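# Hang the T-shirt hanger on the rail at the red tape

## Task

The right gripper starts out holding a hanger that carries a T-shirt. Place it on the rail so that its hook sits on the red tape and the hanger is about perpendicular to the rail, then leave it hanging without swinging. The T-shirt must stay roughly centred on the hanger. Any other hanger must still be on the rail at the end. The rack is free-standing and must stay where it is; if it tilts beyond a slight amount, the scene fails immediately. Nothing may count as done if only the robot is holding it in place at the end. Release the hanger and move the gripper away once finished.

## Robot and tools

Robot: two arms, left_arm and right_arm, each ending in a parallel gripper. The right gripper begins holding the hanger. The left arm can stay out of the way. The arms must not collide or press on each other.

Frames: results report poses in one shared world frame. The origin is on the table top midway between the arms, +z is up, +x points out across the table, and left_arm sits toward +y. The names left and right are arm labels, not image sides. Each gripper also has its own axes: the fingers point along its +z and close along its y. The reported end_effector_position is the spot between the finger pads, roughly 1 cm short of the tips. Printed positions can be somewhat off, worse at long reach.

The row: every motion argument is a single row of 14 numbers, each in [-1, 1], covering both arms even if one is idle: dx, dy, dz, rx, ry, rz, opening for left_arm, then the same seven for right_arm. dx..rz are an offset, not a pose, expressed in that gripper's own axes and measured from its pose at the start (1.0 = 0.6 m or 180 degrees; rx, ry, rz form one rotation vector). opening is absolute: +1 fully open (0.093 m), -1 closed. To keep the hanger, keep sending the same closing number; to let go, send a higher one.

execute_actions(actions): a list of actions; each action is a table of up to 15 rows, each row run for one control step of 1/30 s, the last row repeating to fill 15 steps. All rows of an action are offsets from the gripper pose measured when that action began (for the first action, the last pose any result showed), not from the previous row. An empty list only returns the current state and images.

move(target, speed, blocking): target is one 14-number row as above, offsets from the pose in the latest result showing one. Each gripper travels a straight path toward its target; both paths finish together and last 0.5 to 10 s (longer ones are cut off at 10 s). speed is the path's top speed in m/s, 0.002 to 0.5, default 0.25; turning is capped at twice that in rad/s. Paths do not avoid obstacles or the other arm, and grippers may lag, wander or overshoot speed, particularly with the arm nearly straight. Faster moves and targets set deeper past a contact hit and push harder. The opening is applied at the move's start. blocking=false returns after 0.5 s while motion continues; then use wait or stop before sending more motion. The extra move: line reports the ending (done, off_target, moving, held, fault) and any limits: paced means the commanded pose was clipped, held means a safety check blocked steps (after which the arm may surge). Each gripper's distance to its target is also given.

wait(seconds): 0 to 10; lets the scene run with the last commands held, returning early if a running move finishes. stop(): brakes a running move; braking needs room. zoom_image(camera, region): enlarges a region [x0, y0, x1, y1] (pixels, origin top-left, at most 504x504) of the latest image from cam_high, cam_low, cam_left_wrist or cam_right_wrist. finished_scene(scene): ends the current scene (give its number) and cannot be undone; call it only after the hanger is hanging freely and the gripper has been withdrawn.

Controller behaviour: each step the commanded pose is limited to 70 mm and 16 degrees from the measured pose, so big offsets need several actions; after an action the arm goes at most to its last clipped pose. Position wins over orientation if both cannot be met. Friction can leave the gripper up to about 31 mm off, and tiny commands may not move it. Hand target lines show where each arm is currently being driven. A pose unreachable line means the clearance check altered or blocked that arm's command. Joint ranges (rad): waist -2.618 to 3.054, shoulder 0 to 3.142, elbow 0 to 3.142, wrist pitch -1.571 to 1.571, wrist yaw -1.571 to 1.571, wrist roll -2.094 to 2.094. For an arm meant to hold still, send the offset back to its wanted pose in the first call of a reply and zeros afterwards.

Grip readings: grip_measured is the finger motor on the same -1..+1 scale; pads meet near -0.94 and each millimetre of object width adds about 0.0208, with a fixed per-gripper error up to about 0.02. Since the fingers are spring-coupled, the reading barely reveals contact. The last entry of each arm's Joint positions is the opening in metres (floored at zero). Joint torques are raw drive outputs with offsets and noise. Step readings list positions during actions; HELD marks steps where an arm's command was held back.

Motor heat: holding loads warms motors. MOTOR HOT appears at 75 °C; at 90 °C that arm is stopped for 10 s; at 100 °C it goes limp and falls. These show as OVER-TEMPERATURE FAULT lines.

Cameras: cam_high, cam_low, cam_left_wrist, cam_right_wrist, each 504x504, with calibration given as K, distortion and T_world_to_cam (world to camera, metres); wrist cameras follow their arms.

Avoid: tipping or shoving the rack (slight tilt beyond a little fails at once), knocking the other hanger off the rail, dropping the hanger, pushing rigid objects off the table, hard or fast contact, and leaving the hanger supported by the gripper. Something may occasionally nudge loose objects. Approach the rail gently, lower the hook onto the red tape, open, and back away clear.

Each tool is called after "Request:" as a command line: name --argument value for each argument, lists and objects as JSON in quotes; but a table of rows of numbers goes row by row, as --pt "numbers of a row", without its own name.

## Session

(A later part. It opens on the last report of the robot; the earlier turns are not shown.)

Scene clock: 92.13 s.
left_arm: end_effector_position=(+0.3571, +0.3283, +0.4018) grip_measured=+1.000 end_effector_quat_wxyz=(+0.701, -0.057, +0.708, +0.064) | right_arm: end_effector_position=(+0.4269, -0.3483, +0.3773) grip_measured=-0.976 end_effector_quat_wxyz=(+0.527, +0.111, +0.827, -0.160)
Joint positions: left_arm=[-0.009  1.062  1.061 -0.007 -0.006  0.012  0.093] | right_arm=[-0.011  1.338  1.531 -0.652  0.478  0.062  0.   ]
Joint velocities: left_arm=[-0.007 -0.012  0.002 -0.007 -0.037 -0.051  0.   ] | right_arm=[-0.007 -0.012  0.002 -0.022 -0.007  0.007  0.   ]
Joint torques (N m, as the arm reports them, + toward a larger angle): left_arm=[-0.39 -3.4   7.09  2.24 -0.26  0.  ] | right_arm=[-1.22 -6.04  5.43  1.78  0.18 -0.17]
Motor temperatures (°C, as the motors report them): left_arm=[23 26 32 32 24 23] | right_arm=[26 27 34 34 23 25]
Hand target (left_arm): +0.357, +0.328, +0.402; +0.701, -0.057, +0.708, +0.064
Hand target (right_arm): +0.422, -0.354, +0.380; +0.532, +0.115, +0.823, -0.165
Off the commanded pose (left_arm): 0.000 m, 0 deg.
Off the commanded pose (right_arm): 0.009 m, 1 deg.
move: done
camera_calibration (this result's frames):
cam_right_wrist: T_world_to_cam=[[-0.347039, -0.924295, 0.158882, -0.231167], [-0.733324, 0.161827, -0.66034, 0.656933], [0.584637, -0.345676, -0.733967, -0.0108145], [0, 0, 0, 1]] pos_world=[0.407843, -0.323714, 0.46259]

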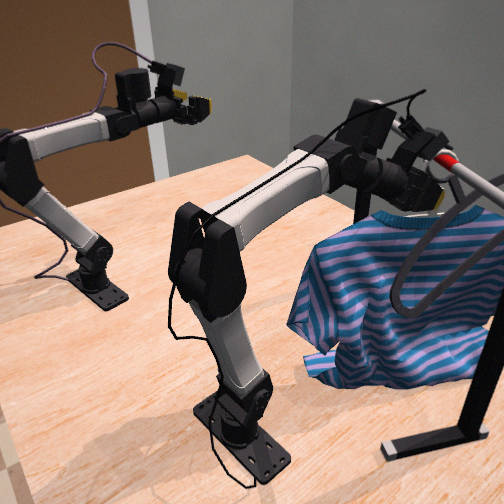

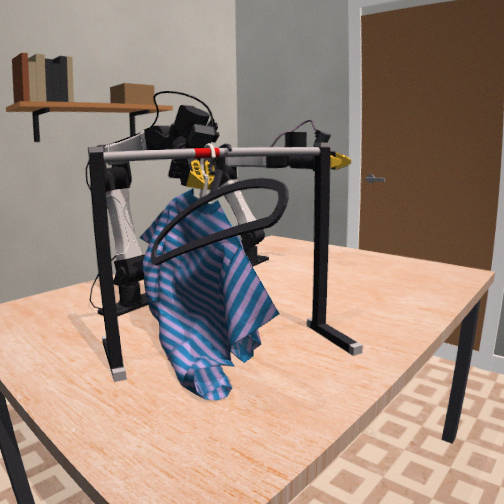

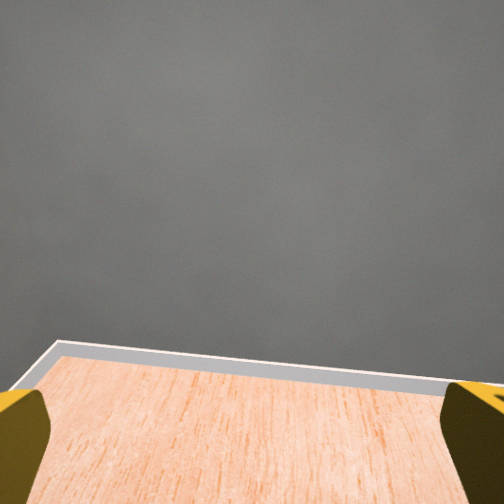

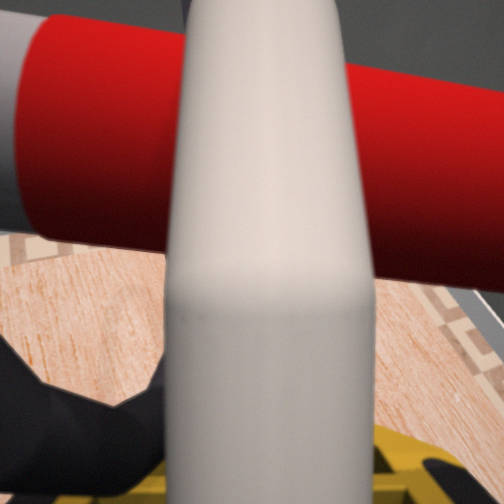

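Request:
move --target '[0,0,0,0,0,0,1,0.01,0,0,0,0,0,-0.3]' --speed 0.03

Request:
move --target '[0,0,0,0,0,0,1,0.03,0,-0.2,0,0,0,-0.3]' --speed 0.06

Request:
wait --seconds 4

Scene clock: 98.60 s.
left_arm: end_effector_position=(+0.3571, +0.3283, +0.4018) grip_measured=+1.000 end_effector_quat_wxyz=(+0.701, -0.057, +0.708, +0.064) | right_arm: end_effector_position=(+0.4273, -0.3478, +0.3702) grip_measured=-0.302 end_effector_quat_wxyz=(+0.521, +0.108, +0.831, -0.160)
Joint positions: left_arm=[-0.009  1.062  1.061 -0.007 -0.006  0.012  0.093] | right_arm=[-0.012  1.336  1.512 -0.648  0.472  0.06   0.031]
Joint velocities: left_arm=[ 0.002  0.002  0.007 -0.022 -0.007  0.022  0.   ] | right_arm=[-0.002 -0.012 -0.002 -0.022 -0.022 -0.051 -0.   ]
Joint torques (N m, as the arm reports them, + toward a larger angle): left_arm=[-0.29 -3.53  6.9   2.21 -0.24  0.01] | right_arm=[-0.03 -5.47  5.51  1.8   0.21 -0.1 ]
Motor temperatures (°C, as the motors report them): left_arm=[23 26 33 33 24 23] | right_arm=[26 27 33 34 23 25]
Hand target (left_arm): +0.357, +0.328, +0.402; +0.701, -0.057, +0.708, +0.064
Hand target (right_arm): +0.425, -0.348, +0.372; +0.527, +0.111, +0.827, -0.160
Off the commanded pose (left_arm): 0.000 m, 0 deg.
Off the commanded pose (right_arm): 0.003 m, 1 deg.
move: done
camera_calibration (this result's frames):
cam_right_wrist: T_world_to_cam=[[-0.340043, -0.926015, 0.163909, -0.234911], [-0.743487, 0.157995, -0.649819, 0.651499], [0.575845, -0.342831, -0.742206, -0.0082557], [0, 0, 0, 1]] pos_world=[0.409255, -0.323295, 0.455733]

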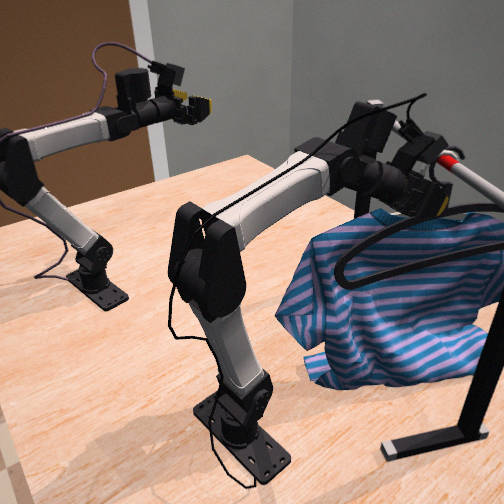

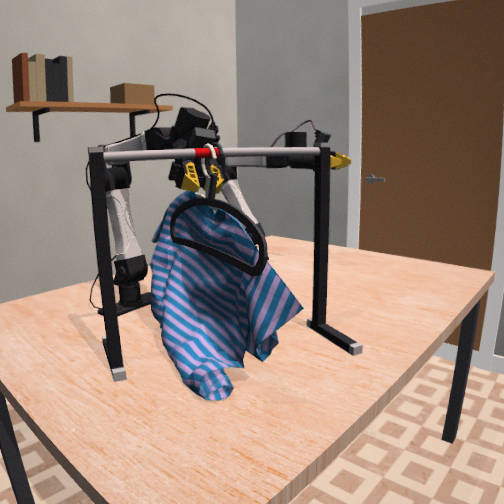

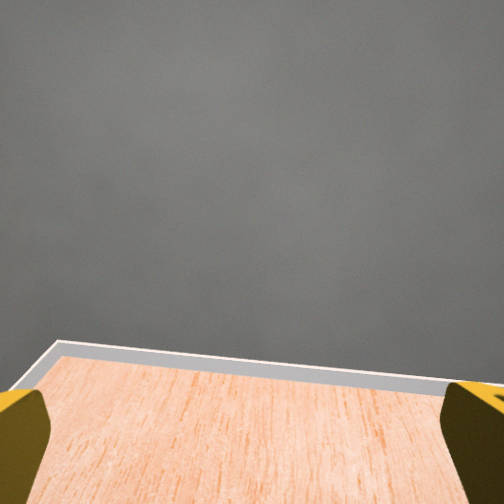

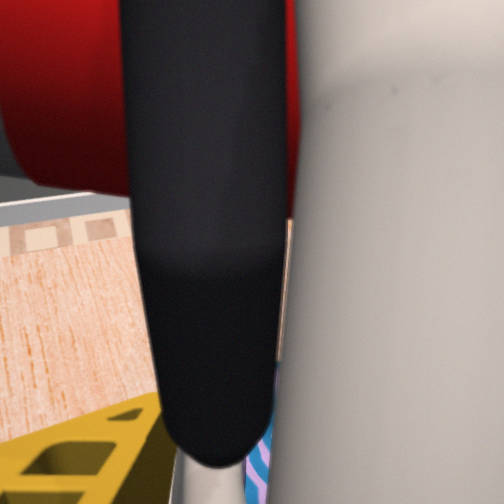

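Scene clock: 101.17 s.
left_arm: end_effector_position=(+0.3571, +0.3283, +0.4018) grip_measured=+1.000 end_effector_quat_wxyz=(+0.701, -0.057, +0.708, +0.064) | right_arm: end_effector_position=(+0.3244, -0.3017, +0.3916) grip_measured=-0.302 end_effector_quat_wxyz=(+0.508, +0.103, +0.839, -0.166)
Joint positions: left_arm=[-0.009  1.062  1.061 -0.007 -0.006  0.012  0.093] | right_arm=[ 0.326  1.142  1.559 -1.053  0.762  0.278  0.031]
Joint velocities: left_arm=[-0.007  0.002  0.007 -0.022 -0.037  0.051  0.   ] | right_arm=[-0.012 -0.012 -0.007 -0.095  0.022 -0.022  0.001]
Joint torques (N m, as the arm reports them, + toward a larger angle): left_arm=[-0.27 -3.46  7.22  2.29 -0.21  0.  ] | right_arm=[ 1.04 -2.77  7.65  1.43  0.39 -0.09]
Motor temperatures (°C, as the motors report them): left_arm=[23 26 33 33 24 23] | right_arm=[26 27 33 34 23 25]
Hand target (left_arm): +0.357, +0.328, +0.402; +0.701, -0.057, +0.708, +0.064
Hand target (right_arm): +0.319, -0.302, +0.402; +0.521, +0.108, +0.832, -0.159
Off the commanded pose (left_arm): 0.000 m, 0 deg.
Off the commanded pose (right_arm): 0.012 m, 2 deg.
move: off_target (right_arm)
camera_calibration (this result's frames):
cam_right_wrist: T_world_to_cam=[[-0.335523, -0.92401, 0.183386, -0.239219], [-0.764513, 0.153346, -0.626104, 0.577772], [0.550404, -0.350272, -0.757868, 0.0947777], [0, 0, 0, 1]] pos_world=[0.309285, -0.276441, 0.477443]

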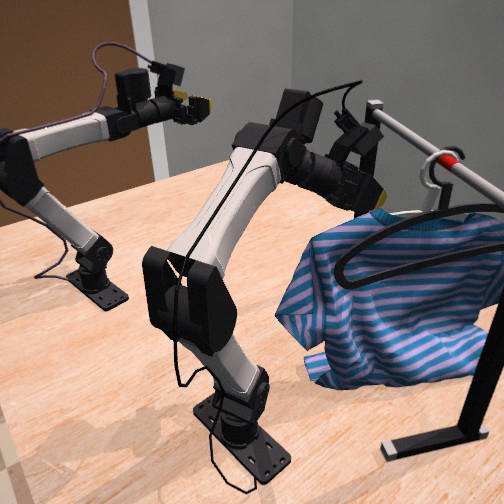

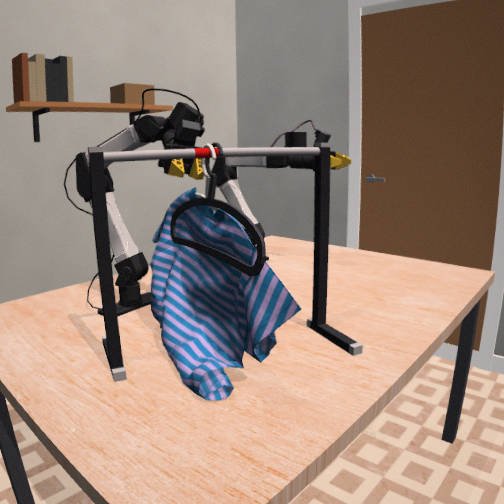

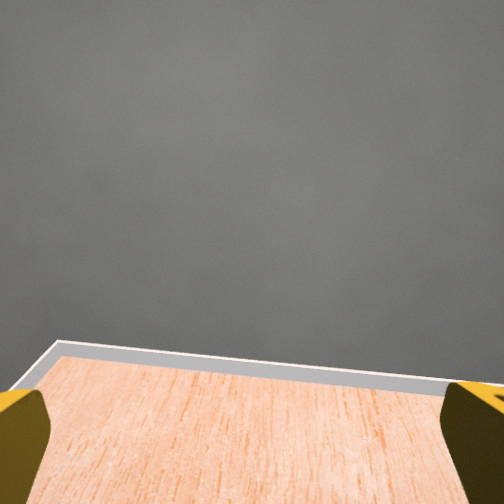

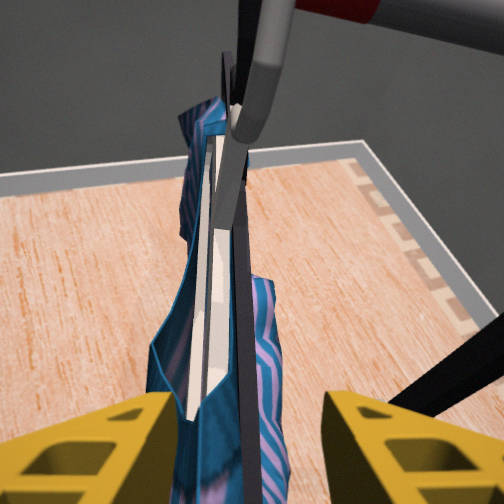

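Scene clock: 105.17 s.
left_arm: end_effector_position=(+0.3571, +0.3283, +0.4018) grip_measured=+1.000 end_effector_quat_wxyz=(+0.701, -0.057, +0.708, +0.064) | right_arm: end_effector_position=(+0.3242, -0.3019, +0.3914) grip_measured=-0.302 end_effector_quat_wxyz=(+0.508, +0.104, +0.839, -0.166)
Joint positions: left_arm=[-0.009  1.062  1.061 -0.007 -0.006  0.012  0.093] | right_arm=[ 0.326  1.142  1.559 -1.055  0.764  0.279  0.031]
Joint velocities: left_arm=[ 0.017 -0.002  0.002 -0.066  0.022  0.037  0.   ] | right_arm=[ 0.002 -0.007 -0.007  0.022 -0.022  0.066  0.   ]
Joint torques (N m, as the arm reports them, + toward a larger angle): left_arm=[-0.21 -3.43  6.84  2.27 -0.23 -0.02] | right_arm=[ 0.97 -2.88  7.33  1.49  0.38 -0.04]
Motor temperatures (°C, as the motors report them): left_arm=[23 26 33 33 24 23] | right_arm=[26 27 34 33 23 25]
Hand target (left_arm): +0.357, +0.328, +0.402; +0.701, -0.057, +0.708, +0.064
Hand target (right_arm): +0.319, -0.302, +0.402; +0.521, +0.108, +0.832, -0.159
Off the commanded pose (left_arm): 0.000 m, 0 deg.
Off the commanded pose (right_arm): 0.012 m, 2 deg.
wait: 4.00 s; at rest by 0.17 s
camera_calibration (this result's frames):
cam_right_wrist: T_world_to_cam=[[-0.336769, -0.923436, 0.18399, -0.239123], [-0.764761, 0.154259, -0.625575, 0.577636], [0.549297, -0.351382, -0.758158, 0.0948344], [0, 0, 0, 1]] pos_world=[0.309133, -0.276597, 0.477251]

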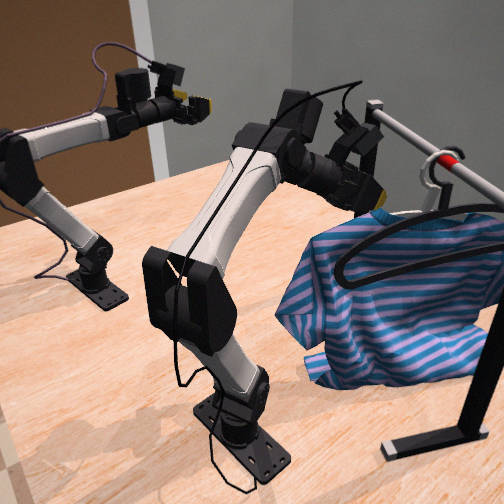

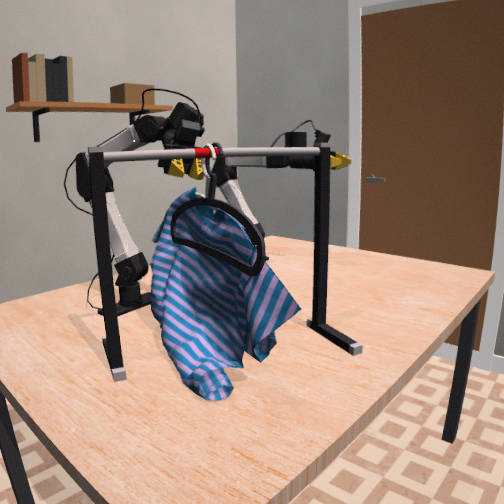

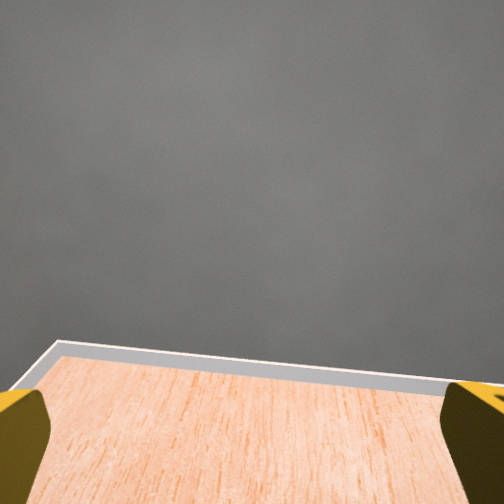

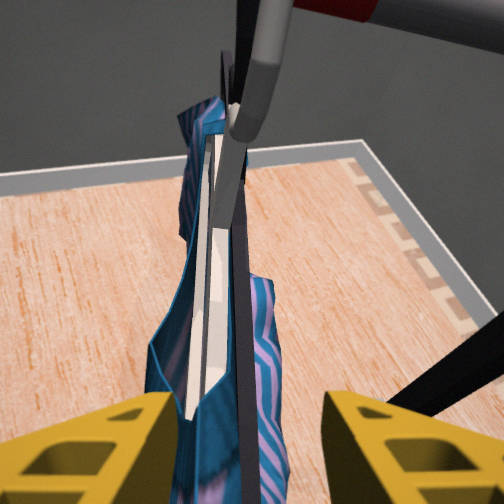

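Request:
zoom_image --camera "cam_low" --region '[150, 120, 270, 210]'

Request:
zoom_image --camera "cam_high" --region '[390, 120, 504, 230]'

Region (150, 120, 270, 210) of cam_low's 504x504 image, scaled by 4.200, with more detail than that image has; it fills the top 378 rows of this view, and the rest is white.

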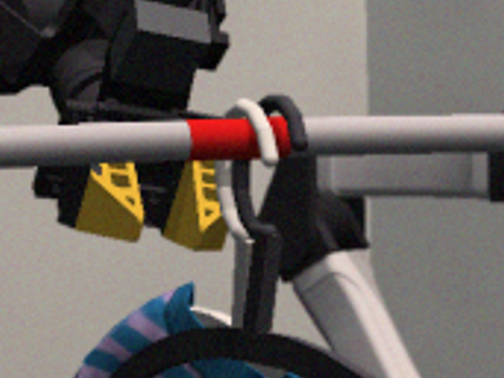

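Region (390, 120, 504, 230) of cam_high's 504x504 image, scaled by 4.421, with more detail than that image has; it fills the top 486 rows of this view, and the rest is white.

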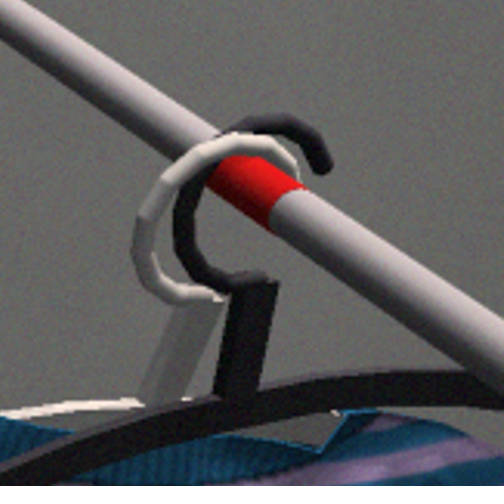

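White hook is on the tape. Move clear and finish.

Request:
move --target '[0,0,0,0,0,0,1,-0.05,0,-0.1,0,0,0,-0.3]' --speed 0.1

Request:
finished_scene --scene 1

Scene clock: 114.30 s.
left_arm: end_effector_position=(+0.3571, +0.3283, +0.4018) grip_measured=+1.000 end_effector_quat_wxyz=(+0.701, -0.057, +0.708, +0.064) | right_arm: end_effector_position=(+0.2879, -0.2820, +0.4394) grip_measured=-0.302 end_effector_quat_wxyz=(+0.503, +0.105, +0.842, -0.166)
Joint positions: left_arm=[-0.009  1.062  1.061 -0.007 -0.006  0.012  0.093] | right_arm=[ 0.55   1.286  1.965 -1.5    0.929  0.514  0.031]
Joint velocities: left_arm=[-0.012 -0.007  0.007 -0.066  0.007 -0.007  0.   ] | right_arm=[-0.027 -0.002 -0.002 -0.037 -0.081 -0.037 -0.001]
Joint torques (N m, as the arm reports them, + toward a larger angle): left_arm=[-0.18 -3.62  6.89  2.23 -0.3   0.  ] | right_arm=[ 0.87 -0.97  5.95  1.22  0.49 -0.03]
Motor temperatures (°C, as the motors report them): left_arm=[23 26 33 33 24 23] | right_arm=[26 27 34 33 23 25]
Hand target (left_arm): +0.357, +0.328, +0.402; +0.701, -0.057, +0.708, +0.064
Hand target (right_arm): +0.289, -0.279, +0.443; +0.507, +0.104, +0.840, -0.166
Off the commanded pose (left_arm): 0.000 m, 0 deg.
Off the commanded pose (right_arm): 0.005 m, 1 deg.
move: done
camera_calibration (this result's frames):
cam_right_wrist: T_world_to_cam=[[-0.337437, -0.9229, 0.185448, -0.242094], [-0.770402, 0.157541, -0.617788, 0.576018], [0.540941, -0.351334, -0.764165, 0.163218], [0, 0, 0, 1]] pos_world=[0.273783, -0.256831, 0.525479]

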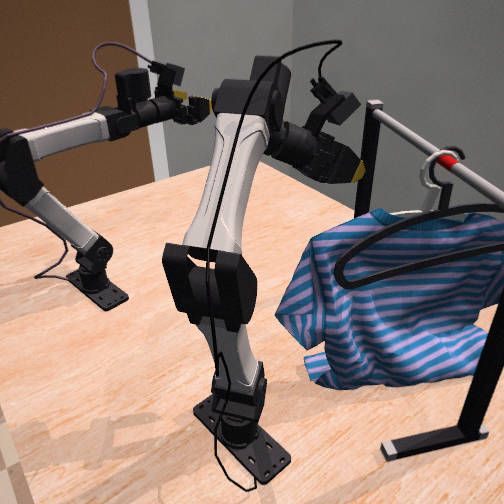

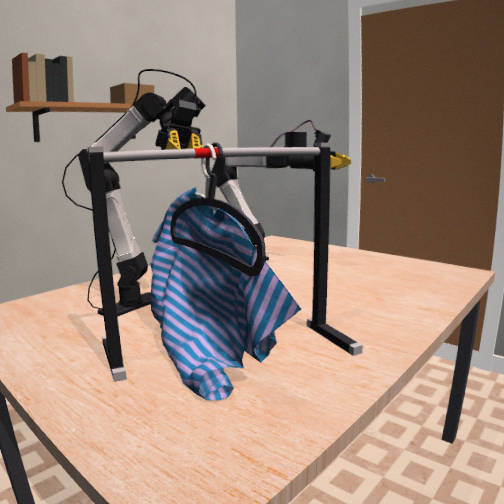

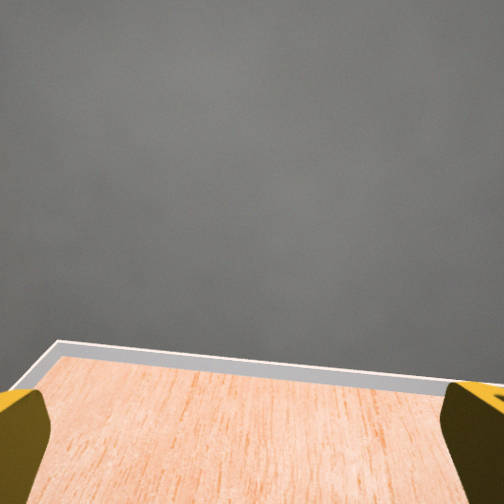

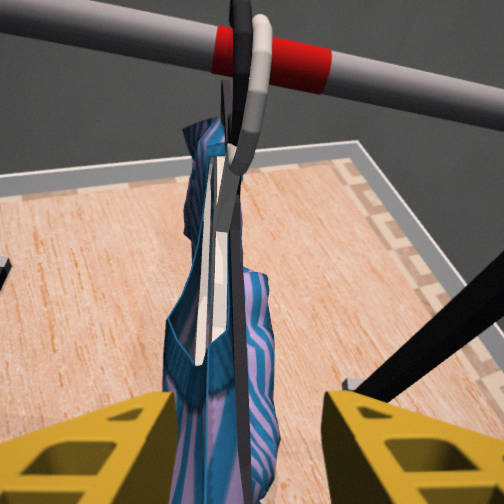

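The scene is finished: the task was done.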